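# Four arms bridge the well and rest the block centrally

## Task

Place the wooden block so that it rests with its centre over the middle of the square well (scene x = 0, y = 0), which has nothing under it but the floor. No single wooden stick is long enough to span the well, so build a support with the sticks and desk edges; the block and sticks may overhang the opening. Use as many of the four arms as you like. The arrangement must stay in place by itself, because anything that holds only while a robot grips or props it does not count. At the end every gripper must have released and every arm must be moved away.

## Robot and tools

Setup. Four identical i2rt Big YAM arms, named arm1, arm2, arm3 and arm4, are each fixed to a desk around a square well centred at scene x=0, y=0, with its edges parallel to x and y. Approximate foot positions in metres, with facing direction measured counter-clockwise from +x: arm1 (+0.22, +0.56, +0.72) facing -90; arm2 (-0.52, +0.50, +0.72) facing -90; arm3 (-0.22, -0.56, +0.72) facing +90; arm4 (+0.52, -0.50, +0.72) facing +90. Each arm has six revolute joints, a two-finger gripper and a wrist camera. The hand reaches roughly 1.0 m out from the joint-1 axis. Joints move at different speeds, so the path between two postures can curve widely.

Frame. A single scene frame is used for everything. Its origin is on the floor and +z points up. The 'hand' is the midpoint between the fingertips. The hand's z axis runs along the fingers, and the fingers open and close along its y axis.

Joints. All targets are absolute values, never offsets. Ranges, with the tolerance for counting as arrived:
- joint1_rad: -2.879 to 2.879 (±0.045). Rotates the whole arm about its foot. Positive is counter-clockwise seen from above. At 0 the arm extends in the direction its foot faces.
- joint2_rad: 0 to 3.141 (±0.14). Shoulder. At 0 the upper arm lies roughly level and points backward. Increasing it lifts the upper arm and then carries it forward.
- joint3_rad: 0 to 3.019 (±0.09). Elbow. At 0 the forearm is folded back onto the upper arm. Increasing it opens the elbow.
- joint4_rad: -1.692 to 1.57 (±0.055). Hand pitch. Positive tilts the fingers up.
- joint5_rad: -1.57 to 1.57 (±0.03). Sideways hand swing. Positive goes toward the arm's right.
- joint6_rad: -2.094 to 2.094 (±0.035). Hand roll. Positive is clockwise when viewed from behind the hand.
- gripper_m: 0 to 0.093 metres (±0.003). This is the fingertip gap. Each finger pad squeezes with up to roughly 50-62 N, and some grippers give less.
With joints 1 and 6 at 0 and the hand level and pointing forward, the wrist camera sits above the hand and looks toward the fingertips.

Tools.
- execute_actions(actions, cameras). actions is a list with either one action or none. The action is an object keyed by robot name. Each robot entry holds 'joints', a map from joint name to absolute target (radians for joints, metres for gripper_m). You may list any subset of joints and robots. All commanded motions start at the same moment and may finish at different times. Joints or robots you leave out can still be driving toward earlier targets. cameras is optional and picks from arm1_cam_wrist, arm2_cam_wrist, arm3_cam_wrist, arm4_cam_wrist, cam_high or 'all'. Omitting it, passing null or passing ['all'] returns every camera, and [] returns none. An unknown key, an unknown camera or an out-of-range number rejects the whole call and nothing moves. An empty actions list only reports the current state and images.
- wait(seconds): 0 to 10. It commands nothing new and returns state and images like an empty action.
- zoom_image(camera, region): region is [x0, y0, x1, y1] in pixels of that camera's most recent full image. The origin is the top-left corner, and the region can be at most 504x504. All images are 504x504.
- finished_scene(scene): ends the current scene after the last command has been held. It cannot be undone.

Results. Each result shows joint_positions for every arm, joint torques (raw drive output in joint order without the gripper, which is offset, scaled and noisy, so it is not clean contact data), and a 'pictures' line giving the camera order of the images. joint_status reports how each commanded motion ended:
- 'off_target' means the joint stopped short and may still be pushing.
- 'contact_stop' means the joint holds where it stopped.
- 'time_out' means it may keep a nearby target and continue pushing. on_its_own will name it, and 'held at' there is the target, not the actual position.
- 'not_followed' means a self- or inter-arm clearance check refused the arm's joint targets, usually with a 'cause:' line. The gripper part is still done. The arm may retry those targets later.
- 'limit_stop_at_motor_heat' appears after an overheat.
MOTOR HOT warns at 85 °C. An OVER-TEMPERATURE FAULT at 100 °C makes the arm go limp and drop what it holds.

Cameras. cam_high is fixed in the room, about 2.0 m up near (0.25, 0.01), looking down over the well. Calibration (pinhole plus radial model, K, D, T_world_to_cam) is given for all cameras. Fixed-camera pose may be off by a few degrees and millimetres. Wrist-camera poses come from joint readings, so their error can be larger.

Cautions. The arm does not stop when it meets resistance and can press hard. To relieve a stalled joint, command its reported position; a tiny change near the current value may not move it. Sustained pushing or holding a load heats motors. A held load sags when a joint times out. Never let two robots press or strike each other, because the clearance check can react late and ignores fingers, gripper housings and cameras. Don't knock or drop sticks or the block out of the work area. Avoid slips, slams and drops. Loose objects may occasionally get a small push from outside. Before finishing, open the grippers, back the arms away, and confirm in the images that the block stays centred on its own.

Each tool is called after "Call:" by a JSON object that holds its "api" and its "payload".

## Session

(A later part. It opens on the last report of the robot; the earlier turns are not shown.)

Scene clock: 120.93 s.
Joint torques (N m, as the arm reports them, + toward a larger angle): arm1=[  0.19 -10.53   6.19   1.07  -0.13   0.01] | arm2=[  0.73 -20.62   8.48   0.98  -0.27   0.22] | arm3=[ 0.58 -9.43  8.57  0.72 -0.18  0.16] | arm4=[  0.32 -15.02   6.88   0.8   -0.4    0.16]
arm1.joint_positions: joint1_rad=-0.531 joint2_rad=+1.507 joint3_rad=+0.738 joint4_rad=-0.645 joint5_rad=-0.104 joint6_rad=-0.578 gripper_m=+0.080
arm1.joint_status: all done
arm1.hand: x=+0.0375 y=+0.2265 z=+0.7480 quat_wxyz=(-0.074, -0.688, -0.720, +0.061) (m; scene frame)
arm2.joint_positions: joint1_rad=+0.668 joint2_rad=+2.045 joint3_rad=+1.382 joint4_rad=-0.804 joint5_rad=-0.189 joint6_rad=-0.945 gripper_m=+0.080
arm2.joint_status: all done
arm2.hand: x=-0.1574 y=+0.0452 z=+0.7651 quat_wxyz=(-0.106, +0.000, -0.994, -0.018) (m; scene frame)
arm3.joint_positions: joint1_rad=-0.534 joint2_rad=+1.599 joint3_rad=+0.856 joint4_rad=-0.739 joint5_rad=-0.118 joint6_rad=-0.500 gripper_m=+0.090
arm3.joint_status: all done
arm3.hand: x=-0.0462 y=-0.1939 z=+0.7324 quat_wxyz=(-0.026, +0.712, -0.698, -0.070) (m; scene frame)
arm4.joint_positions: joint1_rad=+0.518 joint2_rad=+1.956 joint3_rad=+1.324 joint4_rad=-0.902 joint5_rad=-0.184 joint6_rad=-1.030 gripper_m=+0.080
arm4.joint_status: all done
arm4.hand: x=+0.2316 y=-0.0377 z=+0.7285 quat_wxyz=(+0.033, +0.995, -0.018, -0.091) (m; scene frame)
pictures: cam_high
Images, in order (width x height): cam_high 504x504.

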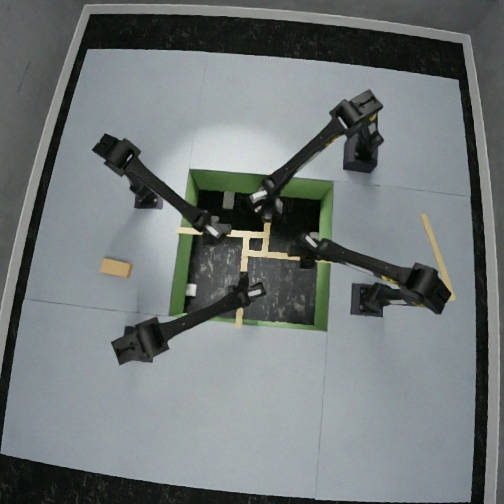

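Call:
{"api": "execute_actions", "payload": {"actions": [{"arm1": {"joints": {"joint2_rad": 1.33}}, "arm2": {"joints": {"joint2_rad": 1.92}}, "arm3": {"joints": {"joint2_rad": 1.38}}, "arm4": {"joints": {"joint2_rad": 1.80}}}], "cameras": []}}

Call:
{"api": "execute_actions", "payload": {"actions": [{"arm1": {"joints": {"joint1_rad": 1.1, "joint2_rad": 1.2}}, "arm2": {"joints": {"joint1_rad": -0.5, "joint2_rad": 1.5, "joint3_rad": 1.1}}, "arm3": {"joints": {"joint1_rad": -1.857, "joint2_rad": 1.44, "joint3_rad": 1.06, "joint4_rad": -1.124, "joint5_rad": 0.0, "joint6_rad": 1.44}}, "arm4": {"joints": {"joint1_rad": -0.5, "joint2_rad": 1.45, "joint3_rad": 1.1}}}], "cameras": ["cam_high", "arm3_cam_wrist"]}}

Scene clock: 123.33 s.
Joint torques (N m, as the arm reports them, + toward a larger angle): arm1=[ 0.15 -8.32  7.34  1.4  -0.12  0.02] | arm2=[ -0.41 -20.44   9.99   1.18  -0.29   0.19] | arm3=[ 0.59 -7.45 10.14  1.08 -0.18  0.17] | arm4=[  0.15 -12.96   7.85   1.09  -0.4    0.18]
arm1.joint_positions: joint1_rad=-0.531 joint2_rad=+1.317 joint3_rad=+0.738 joint4_rad=-0.645 joint5_rad=-0.104 joint6_rad=-0.578 gripper_m=+0.080
arm1.joint_status: all done
arm1.hand: x=+0.0276 y=+0.2118 z=+0.8178 quat_wxyz=(-0.095, -0.677, -0.714, +0.153) (m; scene frame)
arm2.joint_positions: joint1_rad=+0.668 joint2_rad=+1.903 joint3_rad=+1.377 joint4_rad=-0.804 joint5_rad=-0.189 joint6_rad=-0.945 gripper_m=+0.080
arm2.joint_status: all done
arm2.hand: x=-0.1478 y=+0.0310 z=+0.8436 quat_wxyz=(-0.145, +0.007, -0.989, +0.037) (m; scene frame)
arm3.joint_positions: joint1_rad=-0.534 joint2_rad=+1.368 joint3_rad=+0.856 joint4_rad=-0.739 joint5_rad=-0.118 joint6_rad=-0.500 gripper_m=+0.090
arm3.joint_status: all done
arm3.hand: x=-0.0375 y=-0.1776 z=+0.8232 quat_wxyz=(-0.136, +0.708, -0.685, -0.102) (m; scene frame)
arm4.joint_positions: joint1_rad=+0.518 joint2_rad=+1.780 joint3_rad=+1.324 joint4_rad=-0.902 joint5_rad=-0.184 joint6_rad=-1.030 gripper_m=+0.080
arm4.joint_status: all done
arm4.hand: x=+0.2240 y=-0.0224 z=+0.8216 quat_wxyz=(-0.043, +0.990, -0.011, -0.134) (m; scene frame)
pictures: none
No camera images: the call's "cameras" was empty. Leave "cameras" out to get every camera's image.

Scene clock: 125.67 s.
Joint torques (N m, as the arm reports them, + toward a larger angle): arm1=[-0.27 -7.7   8.07  1.61 -0.08  0.02] | arm2=[ -0.24 -13.77  10.01   1.49  -0.23   0.17] | arm3=[ 0.85 -9.75 10.37 -0.4   0.08  0.21] | arm4=[ 0.38 -9.07  7.29  1.09 -0.31  0.18]
arm1.joint_positions: joint1_rad=+1.100 joint2_rad=+1.192 joint3_rad=+0.738 joint4_rad=-0.645 joint5_rad=-0.105 joint6_rad=-0.577 gripper_m=+0.080
arm1.joint_status: all done
arm1.hand: x=+0.5779 y=+0.3915 z=+0.8721 quat_wxyz=(-0.234, +0.059, -0.967, +0.076) (m; scene frame)
arm2.joint_positions: joint1_rad=-0.503 joint2_rad=+1.483 joint3_rad=+1.106 joint4_rad=-0.804 joint5_rad=-0.190 joint6_rad=-0.944 gripper_m=+0.080
arm2.joint_status: all done
arm2.hand: x=-0.7573 y=+0.0531 z=+0.9549 quat_wxyz=(-0.097, -0.529, -0.823, +0.185) (m; scene frame)
arm3.joint_positions: joint1_rad=-1.862 joint2_rad=+1.444 joint3_rad=+1.034 joint4_rad=-1.112 joint5_rad=+0.000 joint6_rad=+1.427 gripper_m=+0.090
arm3.joint_status: all done
arm3.hand: x=+0.1747 y=-0.6581 z=+0.8438 quat_wxyz=(-0.020, -0.741, -0.671, -0.014) (m; scene frame)
arm4.joint_positions: joint1_rad=-0.506 joint2_rad=+1.436 joint3_rad=+1.103 joint4_rad=-0.896 joint5_rad=-0.185 joint6_rad=-1.030 gripper_m=+0.080
arm4.joint_status: all done
arm4.hand: x=+0.7339 y=-0.0670 z=+0.8993 quat_wxyz=(-0.165, +0.854, -0.485, -0.094) (m; scene frame)
pictures: arm3_cam_wrist, cam_high
camera_calibration (this result's frames):
arm3_cam_wrist: T_world_to_cam=[[-0.994448, 0.0904855, -0.0537084, 0.280222], [0.0429921, 0.815263, 0.577492, 0.0463569], [0.0960412, 0.571977, -0.814628, 1.16756], [0, 0, 0, 1]] pos_world=[0.16454, -0.730967, 0.939407]
Images, in order (width x height): arm3_cam_wrist 504x504, cam_high 504x504.

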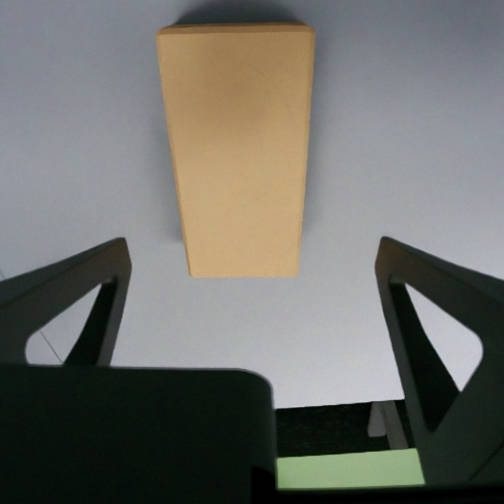

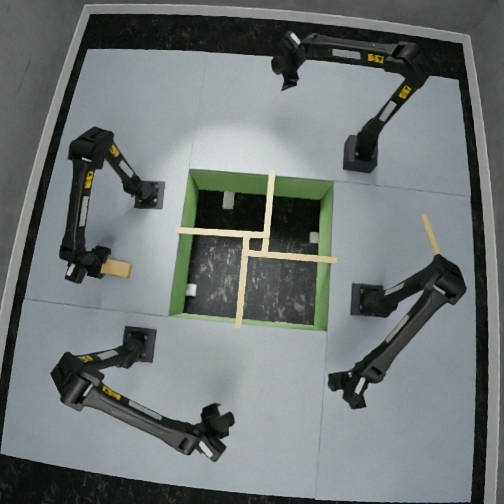

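Call:
{"api": "execute_actions", "payload": {"actions": [{"arm3": {"joints": {"joint1_rad": -1.85, "joint2_rad": 1.515, "joint3_rad": 0.97, "joint4_rad": -0.944, "joint6_rad": 1.40, "gripper_m": 0.093}}}], "cameras": ["arm3_cam_wrist"]}}

Scene clock: 128.13 s.
Joint torques (N m, as the arm reports them, + toward a larger angle): arm1=[-0.24 -7.71  8.06  1.62 -0.07  0.02] | arm2=[ -0.21 -14.17  10.15   1.49  -0.3    0.21] | arm3=[  0.93 -10.27   8.38   0.63   0.08  -0.02] | arm4=[ 0.37 -9.06  7.3   1.07 -0.32  0.18]
arm1.joint_positions: joint1_rad=+1.100 joint2_rad=+1.192 joint3_rad=+0.738 joint4_rad=-0.645 joint5_rad=-0.105 joint6_rad=-0.577 gripper_m=+0.080
arm1.joint_status: not commanded
arm1.hand: x=+0.5779 y=+0.3915 z=+0.8721 quat_wxyz=(-0.234, +0.059, -0.967, +0.076) (m; scene frame)
arm2.joint_positions: joint1_rad=-0.503 joint2_rad=+1.483 joint3_rad=+1.106 joint4_rad=-0.804 joint5_rad=-0.190 joint6_rad=-0.944 gripper_m=+0.080
arm2.joint_status: not commanded
arm2.hand: x=-0.7573 y=+0.0531 z=+0.9549 quat_wxyz=(-0.097, -0.529, -0.823, +0.185) (m; scene frame)
arm3.joint_positions: joint1_rad=-1.858 joint2_rad=+1.519 joint3_rad=+0.961 joint4_rad=-0.958 joint5_rad=+0.000 joint6_rad=+1.413 gripper_m=+0.093
arm3.joint_status: all done
arm3.hand: x=+0.1787 y=-0.6571 z=+0.7912 quat_wxyz=(-0.022, -0.735, -0.678, -0.016) (m; scene frame)
arm4.joint_positions: joint1_rad=-0.506 joint2_rad=+1.436 joint3_rad=+1.103 joint4_rad=-0.896 joint5_rad=-0.185 joint6_rad=-1.030 gripper_m=+0.080
arm4.joint_status: not commanded
arm4.hand: x=+0.7339 y=-0.0670 z=+0.8993 quat_wxyz=(-0.165, +0.854, -0.485, -0.094) (m; scene frame)
pictures: arm3_cam_wrist
camera_calibration (this result's frames):
arm3_cam_wrist: T_world_to_cam=[[-0.995652, 0.0721825, -0.0588873, 0.273554], [0.0251626, 0.817028, 0.576049, 0.0811997], [0.0896932, 0.572062, -0.815292, 1.12546], [0, 0, 0, 1]] pos_world=[0.169376, -0.729919, 0.886909]
Images, in order (width x height): arm3_cam_wrist 504x504.

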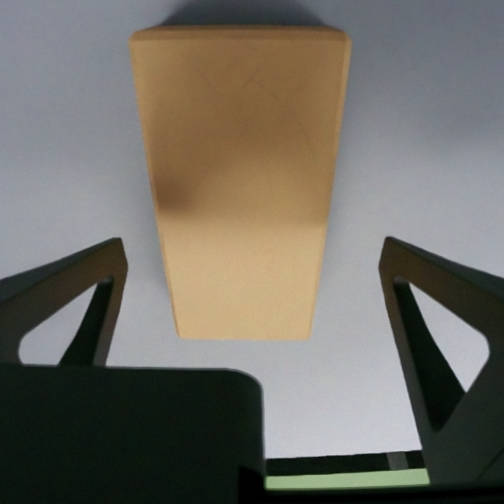

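Call:
{"api": "execute_actions", "payload": {"actions": [{"arm3": {"joints": {"joint2_rad": 1.578, "joint4_rad": -0.906}}}], "cameras": []}}

Call:
{"api": "execute_actions", "payload": {"actions": [{"arm3": {"joints": {"joint2_rad": 1.634, "joint4_rad": -0.882}}}], "cameras": ["arm3_cam_wrist"]}}

Scene clock: 129.47 s.
Joint torques (N m, as the arm reports them, + toward a larger angle): arm1=[-0.23 -7.71  8.05  1.62 -0.08  0.02] | arm2=[ -0.86 -14.22  10.01   1.51  -0.26   0.19] | arm3=[ 1.01 -9.92  8.09  0.61  0.08 -0.02] | arm4=[ 0.41 -9.12  7.32  1.11 -0.3   0.19]
arm1.joint_positions: joint1_rad=+1.100 joint2_rad=+1.192 joint3_rad=+0.738 joint4_rad=-0.645 joint5_rad=-0.105 joint6_rad=-0.577 gripper_m=+0.080
arm1.joint_status: not commanded
arm1.hand: x=+0.5779 y=+0.3915 z=+0.8721 quat_wxyz=(-0.234, +0.059, -0.967, +0.076) (m; scene frame)
arm2.joint_positions: joint1_rad=-0.503 joint2_rad=+1.483 joint3_rad=+1.106 joint4_rad=-0.804 joint5_rad=-0.190 joint6_rad=-0.944 gripper_m=+0.080
arm2.joint_status: not commanded
arm2.hand: x=-0.7573 y=+0.0531 z=+0.9549 quat_wxyz=(-0.097, -0.529, -0.823, +0.185) (m; scene frame)
arm3.joint_positions: joint1_rad=-1.858 joint2_rad=+1.572 joint3_rad=+0.961 joint4_rad=-0.920 joint5_rad=+0.000 joint6_rad=+1.413 gripper_m=+0.093
arm3.joint_status: all done
arm3.hand: x=+0.1838 y=-0.6583 z=+0.7707 quat_wxyz=(-0.016, -0.735, -0.678, -0.011) (m; scene frame)
arm4.joint_positions: joint1_rad=-0.506 joint2_rad=+1.436 joint3_rad=+1.103 joint4_rad=-0.896 joint5_rad=-0.185 joint6_rad=-1.030 gripper_m=+0.080
arm4.joint_status: not commanded
arm4.hand: x=+0.7339 y=-0.0670 z=+0.8993 quat_wxyz=(-0.165, +0.854, -0.485, -0.094) (m; scene frame)
pictures: none
No camera images: the call's "cameras" was empty. Leave "cameras" out to get every camera's image.

Scene clock: 130.17 s.
Joint torques (N m, as the arm reports them, + toward a larger angle): arm1=[-0.3  -7.72  8.05  1.62 -0.08  0.02] | arm2=[ -0.33 -14.28  10.06   1.54  -0.27   0.19] | arm3=[  0.96 -10.32   7.83   0.59   0.08  -0.01] | arm4=[ 0.34 -8.86  7.26  1.11 -0.31  0.19]
arm1.joint_positions: joint1_rad=+1.100 joint2_rad=+1.192 joint3_rad=+0.738 joint4_rad=-0.645 joint5_rad=-0.105 joint6_rad=-0.577 gripper_m=+0.080
arm1.joint_status: not commanded
arm1.hand: x=+0.5779 y=+0.3915 z=+0.8721 quat_wxyz=(-0.234, +0.059, -0.967, +0.076) (m; scene frame)
arm2.joint_positions: joint1_rad=-0.503 joint2_rad=+1.483 joint3_rad=+1.106 joint4_rad=-0.804 joint5_rad=-0.190 joint6_rad=-0.944 gripper_m=+0.080
arm2.joint_status: not commanded
arm2.hand: x=-0.7573 y=+0.0531 z=+0.9549 quat_wxyz=(-0.097, -0.529, -0.823, +0.185) (m; scene frame)
arm3.joint_positions: joint1_rad=-1.858 joint2_rad=+1.629 joint3_rad=+0.961 joint4_rad=-0.895 joint5_rad=+0.000 joint6_rad=+1.413 gripper_m=+0.093
arm3.joint_status: all done
arm3.hand: x=+0.1843 y=-0.6584 z=+0.7488 quat_wxyz=(-0.003, -0.735, -0.678, -0.003) (m; scene frame)
arm4.joint_positions: joint1_rad=-0.506 joint2_rad=+1.436 joint3_rad=+1.103 joint4_rad=-0.896 joint5_rad=-0.185 joint6_rad=-1.030 gripper_m=+0.080
arm4.joint_status: not commanded
arm4.hand: x=+0.7339 y=-0.0670 z=+0.8993 quat_wxyz=(-0.165, +0.854, -0.485, -0.094) (m; scene frame)
pictures: arm3_cam_wrist
camera_calibration (this result's frames):
arm3_cam_wrist: T_world_to_cam=[[-0.997326, 0.0721086, -0.0118957, 0.241825], [0.0516423, 0.810509, 0.583445, 0.0918194], [0.051713, 0.58127, -0.812066, 1.10177], [0, 0, 0, 1]] pos_world=[0.17946, -0.732284, 0.844014]
Images, in order (width x height): arm3_cam_wrist 504x504.

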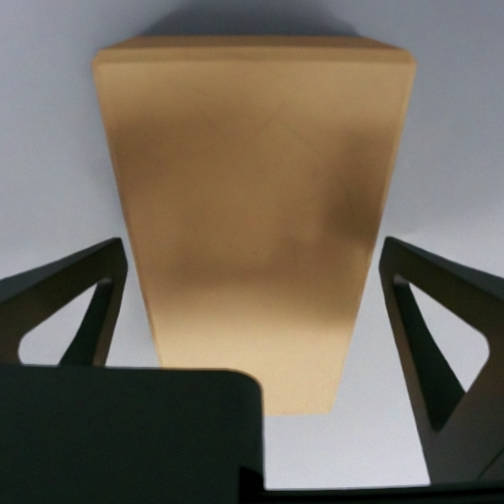

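Call:
{"api": "execute_actions", "payload": {"actions": [{"arm3": {"joints": {"gripper_m": 0.04}}}], "cameras": []}}

Call:
{"api": "execute_actions", "payload": {"actions": [{"arm3": {"joints": {"joint2_rad": 1.40, "joint4_rad": -1.05}}}], "cameras": ["arm3_cam_wrist", "cam_high"]}}

Call:
{"api": "zoom_image", "payload": {"camera": "cam_high", "region": [160, 160, 350, 350]}}

Scene clock: 130.97 s.
Joint torques (N m, as the arm reports them, + toward a larger angle): arm1=[-0.29 -7.71  8.06  1.62 -0.08  0.02] | arm2=[ -0.25 -13.35  10.02   1.47  -0.25   0.18] | arm3=[  0.92 -10.29   7.73   0.49   0.07  -0.01] | arm4=[ 0.35 -9.1   7.27  1.08 -0.31  0.2 ]
arm1.joint_positions: joint1_rad=+1.100 joint2_rad=+1.192 joint3_rad=+0.738 joint4_rad=-0.645 joint5_rad=-0.105 joint6_rad=-0.577 gripper_m=+0.080
arm1.joint_status: not commanded
arm1.hand: x=+0.5779 y=+0.3915 z=+0.8721 quat_wxyz=(-0.234, +0.059, -0.967, +0.076) (m; scene frame)
arm2.joint_positions: joint1_rad=-0.503 joint2_rad=+1.483 joint3_rad=+1.106 joint4_rad=-0.804 joint5_rad=-0.190 joint6_rad=-0.944 gripper_m=+0.080
arm2.joint_status: not commanded
arm2.hand: x=-0.7573 y=+0.0531 z=+0.9549 quat_wxyz=(-0.097, -0.529, -0.823, +0.185) (m; scene frame)
arm3.joint_positions: joint1_rad=-1.858 joint2_rad=+1.629 joint3_rad=+0.961 joint4_rad=-0.894 joint5_rad=+0.000 joint6_rad=+1.412 gripper_m=+0.069
arm3.joint_status: gripper_m off_target (ended at +0.069, target +0.040)
arm3.hand: x=+0.1847 y=-0.6584 z=+0.7488 quat_wxyz=(-0.003, -0.735, -0.678, -0.003) (m; scene frame)
arm4.joint_positions: joint1_rad=-0.506 joint2_rad=+1.436 joint3_rad=+1.103 joint4_rad=-0.896 joint5_rad=-0.185 joint6_rad=-1.030 gripper_m=+0.080
arm4.joint_status: not commanded
arm4.hand: x=+0.7339 y=-0.0670 z=+0.8993 quat_wxyz=(-0.165, +0.854, -0.485, -0.094) (m; scene frame)
pictures: none
No camera images: the call's "cameras" was empty. Leave "cameras" out to get every camera's image.

Scene clock: 131.97 s.
Joint torques (N m, as the arm reports them, + toward a larger angle): arm1=[-0.29 -7.72  8.06  1.62 -0.07  0.02] | arm2=[  0.33 -14.52   9.81   1.46  -0.23   0.22] | arm3=[ 1.   -8.65  9.52 -0.29  0.08 -0.02] | arm4=[ 0.19 -9.09  7.3   1.11 -0.31  0.19]
arm1.joint_positions: joint1_rad=+1.100 joint2_rad=+1.192 joint3_rad=+0.738 joint4_rad=-0.645 joint5_rad=-0.105 joint6_rad=-0.577 gripper_m=+0.080
arm1.joint_status: not commanded
arm1.hand: x=+0.5779 y=+0.3915 z=+0.8721 quat_wxyz=(-0.234, +0.059, -0.967, +0.076) (m; scene frame)
arm2.joint_positions: joint1_rad=-0.503 joint2_rad=+1.483 joint3_rad=+1.106 joint4_rad=-0.804 joint5_rad=-0.190 joint6_rad=-0.944 gripper_m=+0.080
arm2.joint_status: not commanded
arm2.hand: x=-0.7573 y=+0.0531 z=+0.9549 quat_wxyz=(-0.097, -0.529, -0.823, +0.185) (m; scene frame)
arm3.joint_positions: joint1_rad=-1.858 joint2_rad=+1.399 joint3_rad=+0.953 joint4_rad=-1.039 joint5_rad=+0.000 joint6_rad=+1.412 gripper_m=+0.069
arm3.joint_status: all done
arm3.hand: x=+0.1615 y=-0.6530 z=+0.8323 quat_wxyz=(-0.036, -0.734, -0.678, -0.024) (m; scene frame)
arm4.joint_positions: joint1_rad=-0.506 joint2_rad=+1.436 joint3_rad=+1.103 joint4_rad=-0.896 joint5_rad=-0.185 joint6_rad=-1.030 gripper_m=+0.080
arm4.joint_status: not commanded
arm4.hand: x=+0.7339 y=-0.0670 z=+0.8993 quat_wxyz=(-0.165, +0.854, -0.485, -0.094) (m; scene frame)
pictures: arm3_cam_wrist, cam_high
camera_calibration (this result's frames):
arm3_cam_wrist: T_world_to_cam=[[-0.993473, 0.0705521, -0.0896334, 0.28272], [0.0068643, 0.821335, 0.570406, 0.065068], [0.113862, 0.566067, -0.816458, 1.15131], [0, 0, 0, 1]] pos_world=[0.149337, -0.725105, 0.928218]
Images, in order (width x height): arm3_cam_wrist 504x504, cam_high 504x504.

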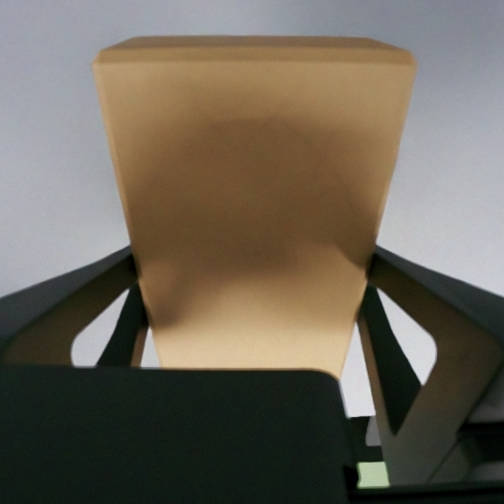

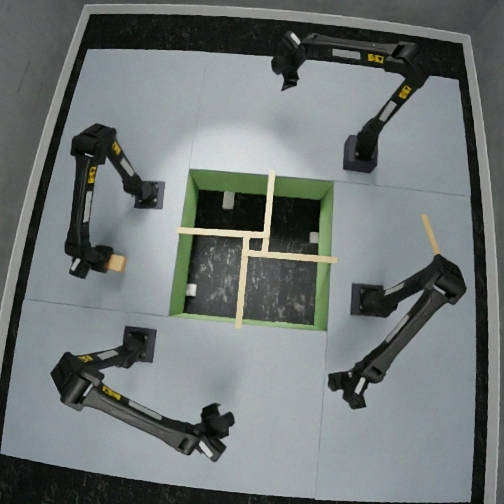

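Region (160, 160, 350, 350) of cam_high's 504x504 image, scaled by 2.653, with more detail than that image has.

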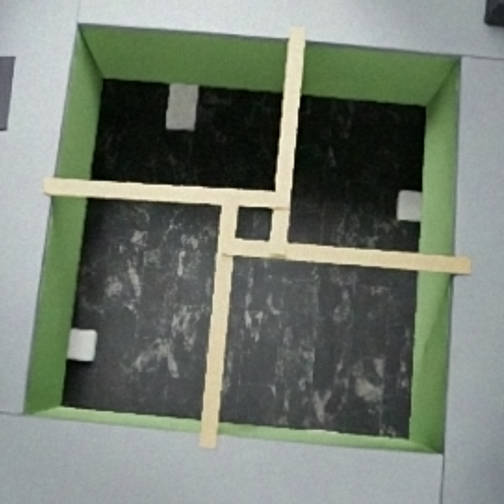

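Call:
{"api": "execute_actions", "payload": {"actions": [{"arm3": {"joints": {"joint1_rad": -0.412, "joint2_rad": 1.68, "joint3_rad": 1.712, "joint4_rad": -1.335, "joint6_rad": 1.05}}}], "cameras": []}}

Call:
{"api": "execute_actions", "payload": {"actions": [{"arm3": {"joints": {"joint2_rad": 1.925}}}], "cameras": ["arm3_cam_wrist", "cam_high"]}}

Scene clock: 134.70 s.
Joint torques (N m, as the arm reports them, + toward a larger angle): arm1=[-0.26 -7.76  8.07  1.62 -0.07  0.02] | arm2=[ -0.2  -14.04  10.13   1.32  -0.25   0.16] | arm3=[  0.06 -16.88  12.53  -0.05   0.17  -0.02] | arm4=[ 0.32 -9.07  7.29  1.13 -0.31  0.19]
arm1.joint_positions: joint1_rad=+1.100 joint2_rad=+1.192 joint3_rad=+0.738 joint4_rad=-0.645 joint5_rad=-0.105 joint6_rad=-0.577 gripper_m=+0.080
arm1.joint_status: not commanded
arm1.hand: x=+0.5779 y=+0.3915 z=+0.8721 quat_wxyz=(-0.234, +0.059, -0.967, +0.076) (m; scene frame)
arm2.joint_positions: joint1_rad=-0.503 joint2_rad=+1.483 joint3_rad=+1.106 joint4_rad=-0.804 joint5_rad=-0.190 joint6_rad=-0.944 gripper_m=+0.080
arm2.joint_status: not commanded
arm2.hand: x=-0.7573 y=+0.0531 z=+0.9549 quat_wxyz=(-0.097, -0.529, -0.823, +0.185) (m; scene frame)
arm3.joint_positions: joint1_rad=-0.408 joint2_rad=+1.718 joint3_rad=+1.674 joint4_rad=-1.324 joint5_rad=-0.002 joint6_rad=+1.062 gripper_m=+0.069
arm3.joint_status: all done
arm3.hand: x=-0.0144 y=-0.0219 z=+0.9651 quat_wxyz=(-0.042, +0.074, -0.992, -0.093) (m; scene frame)
arm4.joint_positions: joint1_rad=-0.506 joint2_rad=+1.436 joint3_rad=+1.103 joint4_rad=-0.896 joint5_rad=-0.185 joint6_rad=-1.030 gripper_m=+0.080
arm4.joint_status: not commanded
arm4.hand: x=+0.7339 y=-0.0670 z=+0.8993 quat_wxyz=(-0.165, +0.854, -0.485, -0.094) (m; scene frame)
pictures: none
No camera images: the call's "cameras" was empty. Leave "cameras" out to get every camera's image.

Scene clock: 135.93 s.
Joint torques (N m, as the arm reports them, + toward a larger angle): arm1=[-0.29 -7.74  8.05  1.62 -0.08  0.02] | arm2=[ -0.07 -13.59  10.12   1.31  -0.26   0.17] | arm3=[  0.03 -19.2   11.56  -0.45   0.16   0.  ] | arm4=[ 0.34 -9.    7.32  1.09 -0.31  0.18]
arm1.joint_positions: joint1_rad=+1.100 joint2_rad=+1.192 joint3_rad=+0.738 joint4_rad=-0.645 joint5_rad=-0.105 joint6_rad=-0.577 gripper_m=+0.080
arm1.joint_status: not commanded
arm1.hand: x=+0.5779 y=+0.3915 z=+0.8721 quat_wxyz=(-0.234, +0.059, -0.967, +0.076) (m; scene frame)
arm2.joint_positions: joint1_rad=-0.503 joint2_rad=+1.483 joint3_rad=+1.106 joint4_rad=-0.804 joint5_rad=-0.190 joint6_rad=-0.944 gripper_m=+0.080
arm2.joint_status: not commanded
arm2.hand: x=-0.7573 y=+0.0531 z=+0.9549 quat_wxyz=(-0.097, -0.529, -0.823, +0.185) (m; scene frame)
arm3.joint_positions: joint1_rad=-0.408 joint2_rad=+1.968 joint3_rad=+1.674 joint4_rad=-1.325 joint5_rad=-0.002 joint6_rad=+1.062 gripper_m=+0.069
arm3.joint_status: all done
arm3.hand: x=-0.0111 y=-0.0132 z=+0.8247 quat_wxyz=(+0.011, +0.075, -0.997, +0.021) (m; scene frame)
arm4.joint_positions: joint1_rad=-0.506 joint2_rad=+1.436 joint3_rad=+1.103 joint4_rad=-0.896 joint5_rad=-0.185 joint6_rad=-1.030 gripper_m=+0.080
arm4.joint_status: not commanded
arm4.hand: x=+0.7339 y=-0.0670 z=+0.8993 quat_wxyz=(-0.165, +0.854, -0.485, -0.094) (m; scene frame)
pictures: arm3_cam_wrist, cam_high
camera_calibration (this result's frames):
arm3_cam_wrist: T_world_to_cam=[[0.157581, -0.986871, 0.0354174, -0.0388674], [-0.7907, -0.104609, 0.6032, -0.50305], [-0.591576, -0.123057, -0.796803, 0.769461], [0, 0, 0, 1]] pos_world=[0.0635577, 0.0037073, 0.917926]
Images, in order (width x height): arm3_cam_wrist 504x504, cam_high 504x504.

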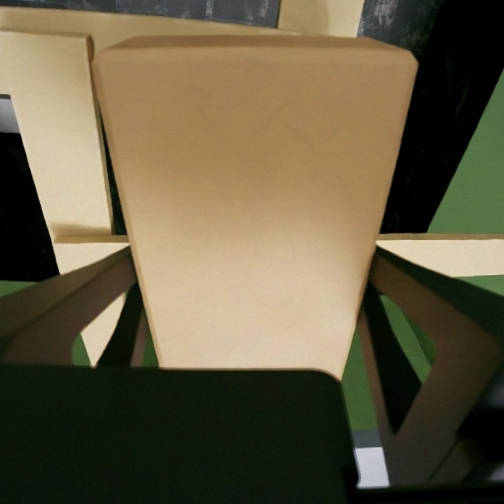

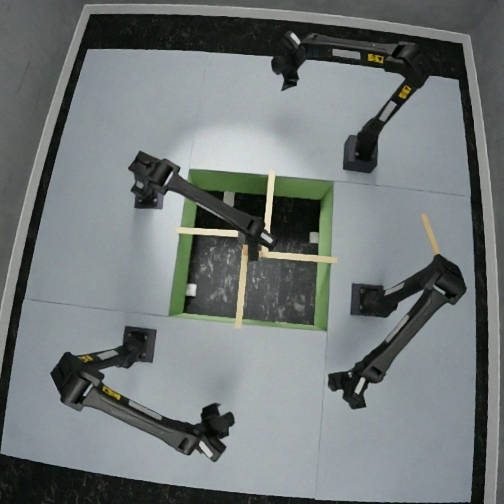

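Call:
{"api": "execute_actions", "payload": {"actions": [{"arm3": {"joints": {"joint1_rad": -0.425, "joint4_rad": -1.228}}}], "cameras": ["arm3_cam_wrist", "cam_high"]}}

Call:
{"api": "zoom_image", "payload": {"camera": "cam_high", "region": [215, 200, 305, 290]}}

Scene clock: 138.57 s.
Joint torques (N m, as the arm reports them, + toward a larger angle): arm1=[-0.28 -7.74  8.07  1.62 -0.08  0.02] | arm2=[ -0.09 -14.34  10.03   1.53  -0.28   0.14] | arm3=[  0.01 -19.21  11.81   0.61   0.16  -0.01] | arm4=[ 0.25 -9.03  7.34  1.08 -0.3   0.18]
arm1.joint_positions: joint1_rad=+1.100 joint2_rad=+1.192 joint3_rad=+0.738 joint4_rad=-0.645 joint5_rad=-0.105 joint6_rad=-0.577 gripper_m=+0.080
arm1.joint_status: not commanded
arm1.hand: x=+0.5779 y=+0.3915 z=+0.8721 quat_wxyz=(-0.234, +0.059, -0.967, +0.076) (m; scene frame)
arm2.joint_positions: joint1_rad=-0.503 joint2_rad=+1.483 joint3_rad=+1.106 joint4_rad=-0.804 joint5_rad=-0.190 joint6_rad=-0.944 gripper_m=+0.080
arm2.joint_status: not commanded
arm2.hand: x=-0.7573 y=+0.0531 z=+0.9549 quat_wxyz=(-0.097, -0.529, -0.823, +0.185) (m; scene frame)
arm3.joint_positions: joint1_rad=-0.420 joint2_rad=+1.968 joint3_rad=+1.674 joint4_rad=-1.242 joint5_rad=-0.002 joint6_rad=+1.062 gripper_m=+0.069
arm3.joint_status: all done
arm3.hand: x=+0.0028 y=+0.0035 z=+0.8246 quat_wxyz=(-0.007, +0.069, -0.997, -0.017) (m; scene frame)
arm4.joint_positions: joint1_rad=-0.506 joint2_rad=+1.436 joint3_rad=+1.103 joint4_rad=-0.896 joint5_rad=-0.185 joint6_rad=-1.030 gripper_m=+0.080
arm4.joint_status: not commanded
arm4.hand: x=+0.7339 y=-0.0670 z=+0.8993 quat_wxyz=(-0.165, +0.854, -0.485, -0.094) (m; scene frame)
pictures: arm3_cam_wrist, cam_high
camera_calibration (this result's frames):
arm3_cam_wrist: T_world_to_cam=[[0.145896, -0.988602, -0.0371645, 0.0352762], [-0.809671, -0.140907, 0.569718, -0.462443], [-0.568461, -0.0530288, -0.821, 0.799283], [0, 0, 0, 1]] pos_world=[0.0747875, 0.0120974, 0.920984]
Images, in order (width x height): arm3_cam_wrist 504x504, cam_high 504x504.

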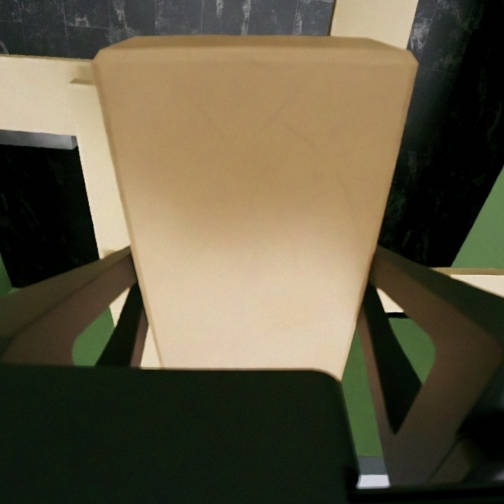

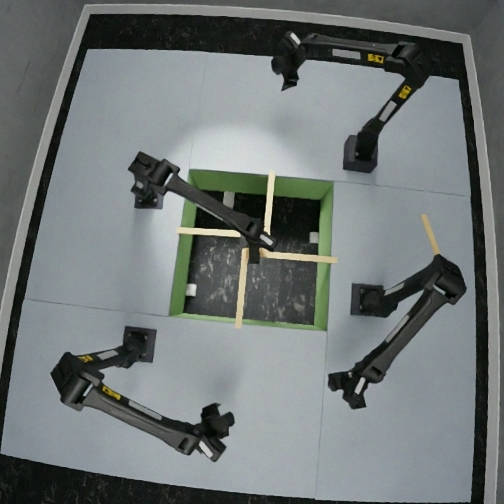

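Region (215, 200, 305, 290) of cam_high's 504x504 image, scaled by 5.600, with more detail than that image has.

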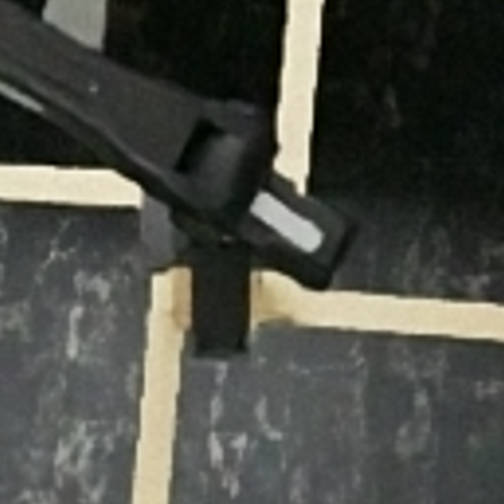

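Call:
{"api": "execute_actions", "payload": {"actions": [{"arm3": {"joints": {"joint2_rad": 1.955}}}], "cameras": []}}

Scene clock: 139.20 s.
Joint torques (N m, as the arm reports them, + toward a larger angle): arm1=[-0.3  -7.73  8.07  1.61 -0.07  0.02] | arm2=[ -0.27 -14.14  10.16   1.49  -0.27   0.22] | arm3=[  0.07 -17.4   11.8    0.62   0.17  -0.01] | arm4=[ 0.28 -9.14  7.29  1.08 -0.32  0.19]
arm1.joint_positions: joint1_rad=+1.100 joint2_rad=+1.192 joint3_rad=+0.738 joint4_rad=-0.645 joint5_rad=-0.105 joint6_rad=-0.577 gripper_m=+0.080
arm1.joint_status: not commanded
arm1.hand: x=+0.5779 y=+0.3915 z=+0.8721 quat_wxyz=(-0.234, +0.059, -0.967, +0.076) (m; scene frame)
arm2.joint_positions: joint1_rad=-0.503 joint2_rad=+1.483 joint3_rad=+1.106 joint4_rad=-0.804 joint5_rad=-0.190 joint6_rad=-0.944 gripper_m=+0.080
arm2.joint_status: not commanded
arm2.hand: x=-0.7573 y=+0.0531 z=+0.9549 quat_wxyz=(-0.097, -0.529, -0.823, +0.185) (m; scene frame)
arm3.joint_positions: joint1_rad=-0.420 joint2_rad=+1.968 joint3_rad=+1.674 joint4_rad=-1.242 joint5_rad=-0.002 joint6_rad=+1.062 gripper_m=+0.069
arm3.joint_status: all done
arm3.hand: x=+0.0028 y=+0.0035 z=+0.8246 quat_wxyz=(-0.007, +0.069, -0.997, -0.017) (m; scene frame)
arm4.joint_positions: joint1_rad=-0.506 joint2_rad=+1.436 joint3_rad=+1.103 joint4_rad=-0.896 joint5_rad=-0.185 joint6_rad=-1.030 gripper_m=+0.080
arm4.joint_status: not commanded
arm4.hand: x=+0.7339 y=-0.0670 z=+0.8993 quat_wxyz=(-0.165, +0.854, -0.485, -0.094) (m; scene frame)
pictures: none
No camera images: the call's "cameras" was empty. Leave "cameras" out to get every camera's image.

Call:
{"api": "execute_actions", "payload": {"actions": [{"arm3": {"joints": {"joint2_rad": 1.972}}}], "cameras": []}}

Scene clock: 139.80 s.
Joint torques (N m, as the arm reports them, + toward a larger angle): arm1=[-0.26 -7.7   8.07  1.62 -0.08  0.02] | arm2=[  0.32 -14.17  10.05   1.53  -0.26   0.16] | arm3=[ -0.03 -16.11  11.79   0.63   0.16  -0.01] | arm4=[ 0.47 -9.13  7.33  1.09 -0.32  0.19]
arm1.joint_positions: joint1_rad=+1.100 joint2_rad=+1.192 joint3_rad=+0.738 joint4_rad=-0.645 joint5_rad=-0.105 joint6_rad=-0.577 gripper_m=+0.080
arm1.joint_status: not commanded
arm1.hand: x=+0.5779 y=+0.3915 z=+0.8721 quat_wxyz=(-0.234, +0.059, -0.967, +0.076) (m; scene frame)
arm2.joint_positions: joint1_rad=-0.503 joint2_rad=+1.483 joint3_rad=+1.106 joint4_rad=-0.804 joint5_rad=-0.190 joint6_rad=-0.944 gripper_m=+0.080
arm2.joint_status: not commanded
arm2.hand: x=-0.7573 y=+0.0531 z=+0.9549 quat_wxyz=(-0.097, -0.529, -0.823, +0.185) (m; scene frame)
arm3.joint_positions: joint1_rad=-0.420 joint2_rad=+1.968 joint3_rad=+1.674 joint4_rad=-1.242 joint5_rad=-0.002 joint6_rad=+1.062 gripper_m=+0.069
arm3.joint_status: all done
arm3.hand: x=+0.0028 y=+0.0035 z=+0.8246 quat_wxyz=(-0.007, +0.069, -0.997, -0.017) (m; scene frame)
arm4.joint_positions: joint1_rad=-0.506 joint2_rad=+1.436 joint3_rad=+1.103 joint4_rad=-0.896 joint5_rad=-0.185 joint6_rad=-1.030 gripper_m=+0.080
arm4.joint_status: not commanded
arm4.hand: x=+0.7339 y=-0.0670 z=+0.8993 quat_wxyz=(-0.165, +0.854, -0.485, -0.094) (m; scene frame)
pictures: none
No camera images: the call's "cameras" was empty. Leave "cameras" out to get every camera's image.

Call:
{"api": "execute_actions", "payload": {"actions": [{"arm3": {"joints": {"joint2_rad": 1.988}}}], "cameras": []}}

Scene clock: 140.63 s.
Joint torques (N m, as the arm reports them, + toward a larger angle): arm1=[-0.29 -7.7   8.06  1.62 -0.08  0.02] | arm2=[ -0.23 -14.01   9.94   1.46  -0.22   0.13] | arm3=[  0.04 -16.78  11.66   0.59   0.17  -0.01] | arm4=[ 0.36 -9.03  7.32  1.09 -0.31  0.19]
arm1.joint_positions: joint1_rad=+1.100 joint2_rad=+1.192 joint3_rad=+0.738 joint4_rad=-0.645 joint5_rad=-0.105 joint6_rad=-0.577 gripper_m=+0.080
arm1.joint_status: not commanded
arm1.hand: x=+0.5779 y=+0.3915 z=+0.8721 quat_wxyz=(-0.234, +0.059, -0.967, +0.076) (m; scene frame)
arm2.joint_positions: joint1_rad=-0.503 joint2_rad=+1.483 joint3_rad=+1.106 joint4_rad=-0.804 joint5_rad=-0.190 joint6_rad=-0.944 gripper_m=+0.080
arm2.joint_status: not commanded
arm2.hand: x=-0.7573 y=+0.0531 z=+0.9549 quat_wxyz=(-0.097, -0.529, -0.823, +0.185) (m; scene frame)
arm3.joint_positions: joint1_rad=-0.420 joint2_rad=+1.991 joint3_rad=+1.674 joint4_rad=-1.242 joint5_rad=-0.002 joint6_rad=+1.062 gripper_m=+0.069
arm3.joint_status: all done
arm3.hand: x=+0.0024 y=+0.0026 z=+0.8115 quat_wxyz=(-0.002, +0.069, -0.998, -0.007) (m; scene frame)
arm4.joint_positions: joint1_rad=-0.506 joint2_rad=+1.436 joint3_rad=+1.103 joint4_rad=-0.896 joint5_rad=-0.185 joint6_rad=-1.030 gripper_m=+0.080
arm4.joint_status: not commanded
arm4.hand: x=+0.7339 y=-0.0670 z=+0.8993 quat_wxyz=(-0.165, +0.854, -0.485, -0.094) (m; scene frame)
pictures: none
No camera images: the call's "cameras" was empty. Leave "cameras" out to get every camera's image.

Call:
{"api": "execute_actions", "payload": {"actions": [{"arm3": {"joints": {"joint2_rad": 2.006}}}], "cameras": []}}

Scene clock: 141.40 s.
Joint torques (N m, as the arm reports them, + toward a larger angle): arm1=[-0.26 -7.69  8.06  1.61 -0.08  0.02] | arm2=[  0.19 -14.67  10.14   1.51  -0.22   0.19] | arm3=[ -0.01 -16.32  11.59   0.58   0.16   0.  ] | arm4=[ 0.25 -9.12  7.3   1.1  -0.32  0.18]
arm1.joint_positions: joint1_rad=+1.100 joint2_rad=+1.192 joint3_rad=+0.738 joint4_rad=-0.645 joint5_rad=-0.105 joint6_rad=-0.577 gripper_m=+0.080
arm1.joint_status: not commanded
arm1.hand: x=+0.5779 y=+0.3915 z=+0.8721 quat_wxyz=(-0.234, +0.059, -0.967, +0.076) (m; scene frame)
arm2.joint_positions: joint1_rad=-0.503 joint2_rad=+1.483 joint3_rad=+1.106 joint4_rad=-0.804 joint5_rad=-0.190 joint6_rad=-0.944 gripper_m=+0.080
arm2.joint_status: not commanded
arm2.hand: x=-0.7573 y=+0.0531 z=+0.9549 quat_wxyz=(-0.097, -0.529, -0.823, +0.185) (m; scene frame)
arm3.joint_positions: joint1_rad=-0.420 joint2_rad=+2.003 joint3_rad=+1.674 joint4_rad=-1.241 joint5_rad=-0.002 joint6_rad=+1.062 gripper_m=+0.069
arm3.joint_status: all done
arm3.hand: x=+0.0022 y=+0.0022 z=+0.8041 quat_wxyz=(+0.001, +0.069, -0.998, -0.001) (m; scene frame)
arm4.joint_positions: joint1_rad=-0.506 joint2_rad=+1.436 joint3_rad=+1.103 joint4_rad=-0.896 joint5_rad=-0.185 joint6_rad=-1.030 gripper_m=+0.080
arm4.joint_status: not commanded
arm4.hand: x=+0.7339 y=-0.0670 z=+0.8993 quat_wxyz=(-0.165, +0.854, -0.485, -0.094) (m; scene frame)
pictures: none
No camera images: the call's "cameras" was empty. Leave "cameras" out to get every camera's image.

Call:
{"api": "execute_actions", "payload": {"actions": [{"arm3": {"joints": {"joint2_rad": 2.018}}}], "cameras": ["arm3_cam_wrist"]}}

Scene clock: 141.93 s.
Joint torques (N m, as the arm reports them, + toward a larger angle): arm1=[-0.29 -7.69  8.06  1.62 -0.07  0.02] | arm2=[ -0.58 -13.97  10.2    1.54  -0.27   0.21] | arm3=[ -0.07 -15.54  11.63   0.55   0.16   0.  ] | arm4=[ 0.28 -8.97  7.34  1.1  -0.32  0.19]
arm1.joint_positions: joint1_rad=+1.100 joint2_rad=+1.192 joint3_rad=+0.738 joint4_rad=-0.645 joint5_rad=-0.105 joint6_rad=-0.577 gripper_m=+0.080
arm1.joint_status: not commanded
arm1.hand: x=+0.5779 y=+0.3915 z=+0.8721 quat_wxyz=(-0.234, +0.059, -0.967, +0.076) (m; scene frame)
arm2.joint_positions: joint1_rad=-0.503 joint2_rad=+1.483 joint3_rad=+1.106 joint4_rad=-0.804 joint5_rad=-0.190 joint6_rad=-0.944 gripper_m=+0.080
arm2.joint_status: not commanded
arm2.hand: x=-0.7573 y=+0.0531 z=+0.9549 quat_wxyz=(-0.097, -0.529, -0.823, +0.185) (m; scene frame)
arm3.joint_positions: joint1_rad=-0.420 joint2_rad=+2.003 joint3_rad=+1.674 joint4_rad=-1.241 joint5_rad=-0.002 joint6_rad=+1.062 gripper_m=+0.069
arm3.joint_status: all done
arm3.hand: x=+0.0022 y=+0.0022 z=+0.8041 quat_wxyz=(+0.001, +0.069, -0.998, -0.001) (m; scene frame)
arm4.joint_positions: joint1_rad=-0.506 joint2_rad=+1.436 joint3_rad=+1.103 joint4_rad=-0.896 joint5_rad=-0.185 joint6_rad=-1.030 gripper_m=+0.080
arm4.joint_status: not commanded
arm4.hand: x=+0.7339 y=-0.0670 z=+0.8993 quat_wxyz=(-0.165, +0.854, -0.485, -0.094) (m; scene frame)
pictures: arm3_cam_wrist
camera_calibration (this result's frames):
arm3_cam_wrist: T_world_to_cam=[[0.145631, -0.989314, -0.00701036, 0.00904798], [-0.802397, -0.122255, 0.584134, -0.463053], [-0.57875, -0.0794428, -0.811627, 0.774678], [0, 0, 0, 1]] pos_world=[0.0754748, 0.0138834, 0.899298]
Images, in order (width x height): arm3_cam_wrist 504x504.

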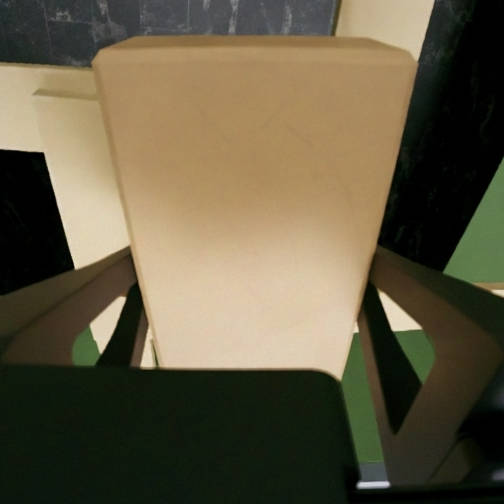

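Call:
{"api": "execute_actions", "payload": {"actions": [{"arm3": {"joints": {"joint2_rad": 2.032}}}], "cameras": []}}

Scene clock: 142.57 s.
Joint torques (N m, as the arm reports them, + toward a larger angle): arm1=[-0.3  -7.7   8.06  1.63 -0.08  0.02] | arm2=[  0.02 -14.1   10.11   1.54  -0.3    0.2 ] | arm3=[  0.01 -14.67  11.61   0.54   0.15  -0.01] | arm4=[ 0.45 -9.27  7.28  1.1  -0.31  0.18]
arm1.joint_positions: joint1_rad=+1.100 joint2_rad=+1.192 joint3_rad=+0.738 joint4_rad=-0.645 joint5_rad=-0.105 joint6_rad=-0.577 gripper_m=+0.080
arm1.joint_status: not commanded
arm1.hand: x=+0.5779 y=+0.3915 z=+0.8721 quat_wxyz=(-0.234, +0.059, -0.967, +0.076) (m; scene frame)
arm2.joint_positions: joint1_rad=-0.503 joint2_rad=+1.483 joint3_rad=+1.106 joint4_rad=-0.804 joint5_rad=-0.190 joint6_rad=-0.944 gripper_m=+0.080
arm2.joint_status: not commanded
arm2.hand: x=-0.7573 y=+0.0531 z=+0.9549 quat_wxyz=(-0.097, -0.529, -0.823, +0.185) (m; scene frame)
arm3.joint_positions: joint1_rad=-0.420 joint2_rad=+2.006 joint3_rad=+1.674 joint4_rad=-1.241 joint5_rad=-0.002 joint6_rad=+1.062 gripper_m=+0.069
arm3.joint_status: all done
arm3.hand: x=+0.0022 y=+0.0020 z=+0.8028 quat_wxyz=(+0.001, +0.069, -0.998, +0.000) (m; scene frame)
arm4.joint_positions: joint1_rad=-0.506 joint2_rad=+1.436 joint3_rad=+1.103 joint4_rad=-0.896 joint5_rad=-0.185 joint6_rad=-1.030 gripper_m=+0.080
arm4.joint_status: not commanded
arm4.hand: x=+0.7339 y=-0.0670 z=+0.8993 quat_wxyz=(-0.165, +0.854, -0.485, -0.094) (m; scene frame)
pictures: none
No camera images: the call's "cameras" was empty. Leave "cameras" out to get every camera's image.

Call:
{"api": "execute_actions", "payload": {"actions": [{"arm3": {"joints": {"gripper_m": 0.093, "joint2_rad": 2.015}}}], "cameras": ["arm3_cam_wrist", "cam_high"]}}

Scene clock: 143.40 s.
Joint torques (N m, as the arm reports them, + toward a larger angle): arm1=[-0.31 -7.69  8.06  1.63 -0.07  0.02] | arm2=[ -0.47 -14.39   9.93   1.46  -0.24   0.19] | arm3=[  0.02 -15.66  11.71   0.52   0.15  -0.01] | arm4=[ 0.37 -9.12  7.33  1.12 -0.31  0.19]
arm1.joint_positions: joint1_rad=+1.100 joint2_rad=+1.192 joint3_rad=+0.738 joint4_rad=-0.645 joint5_rad=-0.105 joint6_rad=-0.577 gripper_m=+0.080
arm1.joint_status: not commanded
arm1.hand: x=+0.5779 y=+0.3915 z=+0.8721 quat_wxyz=(-0.234, +0.059, -0.967, +0.076) (m; scene frame)
arm2.joint_positions: joint1_rad=-0.503 joint2_rad=+1.483 joint3_rad=+1.106 joint4_rad=-0.804 joint5_rad=-0.190 joint6_rad=-0.944 gripper_m=+0.080
arm2.joint_status: not commanded
arm2.hand: x=-0.7573 y=+0.0531 z=+0.9549 quat_wxyz=(-0.097, -0.529, -0.823, +0.185) (m; scene frame)
arm3.joint_positions: joint1_rad=-0.420 joint2_rad=+2.006 joint3_rad=+1.674 joint4_rad=-1.241 joint5_rad=-0.001 joint6_rad=+1.062 gripper_m=+0.093
arm3.joint_status: all done
arm3.hand: x=+0.0023 y=+0.0022 z=+0.8028 quat_wxyz=(+0.001, +0.069, -0.998, +0.000) (m; scene frame)
arm4.joint_positions: joint1_rad=-0.506 joint2_rad=+1.436 joint3_rad=+1.103 joint4_rad=-0.896 joint5_rad=-0.185 joint6_rad=-1.030 gripper_m=+0.080
arm4.joint_status: not commanded
arm4.hand: x=+0.7339 y=-0.0670 z=+0.8993 quat_wxyz=(-0.165, +0.854, -0.485, -0.094) (m; scene frame)
pictures: arm3_cam_wrist, cam_high
camera_calibration (this result's frames):
arm3_cam_wrist: T_world_to_cam=[[0.14563, -0.989324, -0.00549567, 0.00784646], [-0.802281, -0.121344, 0.584484, -0.462485], [-0.578911, -0.0807091, -0.811387, 0.773459], [0, 0, 0, 1]] pos_world=[0.0755778, 0.0140683, 0.897933]
Images, in order (width x height): arm3_cam_wrist 504x504, cam_high 504x504.

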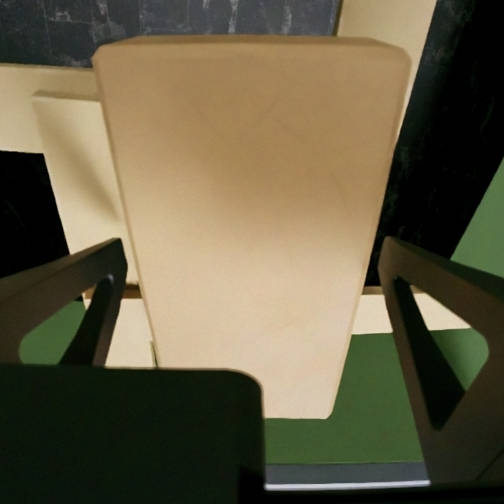

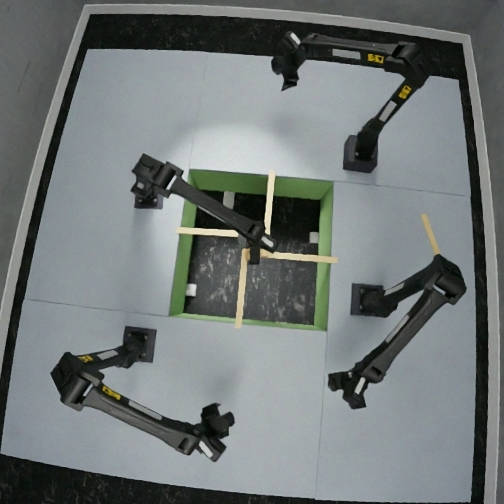

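The block is resting on the frame. Lifting arm3 clear and retreating.

Call:
{"api": "execute_actions", "payload": {"actions": [{"arm3": {"joints": {"joint2_rad": 1.85}}}], "cameras": []}}

Call:
{"api": "execute_actions", "payload": {"actions": [{"arm3": {"joints": {"joint1_rad": 1.0, "joint2_rad": 1.4, "joint3_rad": 1.3}}}], "cameras": ["cam_high"]}}

Call:
{"api": "zoom_image", "payload": {"camera": "cam_high", "region": [160, 160, 350, 350]}}

Scene clock: 144.67 s.
Joint torques (N m, as the arm reports them, + toward a larger angle): arm1=[-0.32 -7.74  8.07  1.62 -0.08  0.02] | arm2=[ -0.02 -14.05   9.96   1.44  -0.24   0.16] | arm3=[  0.01 -14.53  11.7    0.79   0.15  -0.02] | arm4=[ 0.38 -9.07  7.33  1.08 -0.31  0.19]
arm1.joint_positions: joint1_rad=+1.100 joint2_rad=+1.192 joint3_rad=+0.738 joint4_rad=-0.645 joint5_rad=-0.105 joint6_rad=-0.577 gripper_m=+0.080
arm1.joint_status: not commanded
arm1.hand: x=+0.5779 y=+0.3915 z=+0.8721 quat_wxyz=(-0.234, +0.059, -0.967, +0.076) (m; scene frame)
arm2.joint_positions: joint1_rad=-0.503 joint2_rad=+1.483 joint3_rad=+1.106 joint4_rad=-0.804 joint5_rad=-0.190 joint6_rad=-0.944 gripper_m=+0.080
arm2.joint_status: not commanded
arm2.hand: x=-0.7573 y=+0.0531 z=+0.9549 quat_wxyz=(-0.097, -0.529, -0.823, +0.185) (m; scene frame)
arm3.joint_positions: joint1_rad=-0.420 joint2_rad=+1.839 joint3_rad=+1.681 joint4_rad=-1.241 joint5_rad=-0.001 joint6_rad=+1.062 gripper_m=+0.093
arm3.joint_status: all done
arm3.hand: x=+0.0035 y=+0.0050 z=+0.9032 quat_wxyz=(-0.036, +0.069, -0.994, -0.079) (m; scene frame)
arm4.joint_positions: joint1_rad=-0.506 joint2_rad=+1.436 joint3_rad=+1.103 joint4_rad=-0.896 joint5_rad=-0.185 joint6_rad=-1.030 gripper_m=+0.080
arm4.joint_status: not commanded
arm4.hand: x=+0.7339 y=-0.0670 z=+0.8993 quat_wxyz=(-0.165, +0.854, -0.485, -0.094) (m; scene frame)
pictures: none
No camera images: the call's "cameras" was empty. Leave "cameras" out to get every camera's image.

Scene clock: 146.37 s.
Joint torques (N m, as the arm reports them, + toward a larger angle): arm1=[-0.31 -7.71  8.07  1.61 -0.07  0.02] | arm2=[  0.15 -13.68  10.     1.49  -0.23   0.17] | arm3=[-0.29 -9.9   9.32  0.67  0.11 -0.02] | arm4=[ 0.32 -9.15  7.32  1.07 -0.32  0.18]
arm1.joint_positions: joint1_rad=+1.100 joint2_rad=+1.192 joint3_rad=+0.738 joint4_rad=-0.645 joint5_rad=-0.105 joint6_rad=-0.577 gripper_m=+0.080
arm1.joint_status: not commanded
arm1.hand: x=+0.5779 y=+0.3915 z=+0.8721 quat_wxyz=(-0.234, +0.059, -0.967, +0.076) (m; scene frame)
arm2.joint_positions: joint1_rad=-0.503 joint2_rad=+1.483 joint3_rad=+1.106 joint4_rad=-0.804 joint5_rad=-0.190 joint6_rad=-0.944 gripper_m=+0.080
arm2.joint_status: not commanded
arm2.hand: x=-0.7573 y=+0.0531 z=+0.9549 quat_wxyz=(-0.097, -0.529, -0.823, +0.185) (m; scene frame)
arm3.joint_positions: joint1_rad=+1.007 joint2_rad=+1.398 joint3_rad=+1.299 joint4_rad=-1.234 joint5_rad=-0.001 joint6_rad=+1.061 gripper_m=+0.093
arm3.joint_status: all done
arm3.hand: x=-0.6187 y=-0.3324 z=+0.9657 quat_wxyz=(+0.032, +0.700, -0.704, -0.115) (m; scene frame)
arm4.joint_positions: joint1_rad=-0.506 joint2_rad=+1.436 joint3_rad=+1.103 joint4_rad=-0.896 joint5_rad=-0.185 joint6_rad=-1.030 gripper_m=+0.080
arm4.joint_status: not commanded
arm4.hand: x=+0.7339 y=-0.0670 z=+0.8993 quat_wxyz=(-0.165, +0.854, -0.485, -0.094) (m; scene frame)
pictures: cam_high
Images, in order (width x height): cam_high 504x504.

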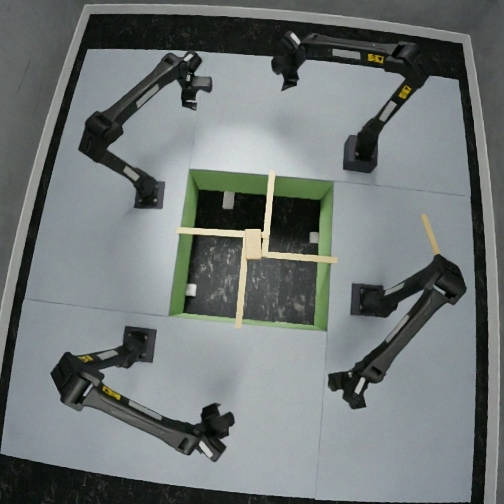

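Region (160, 160, 350, 350) of cam_high's 504x504 image, scaled by 2.653, with more detail than that image has.

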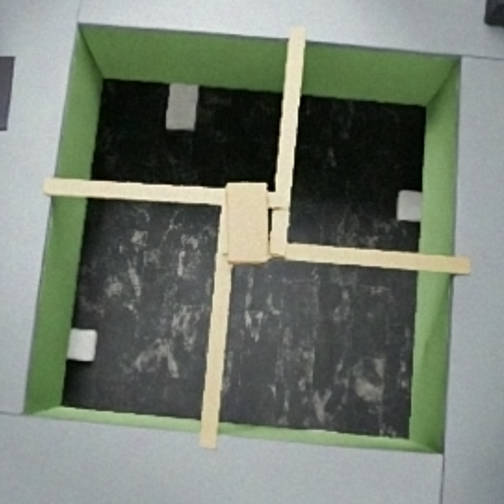

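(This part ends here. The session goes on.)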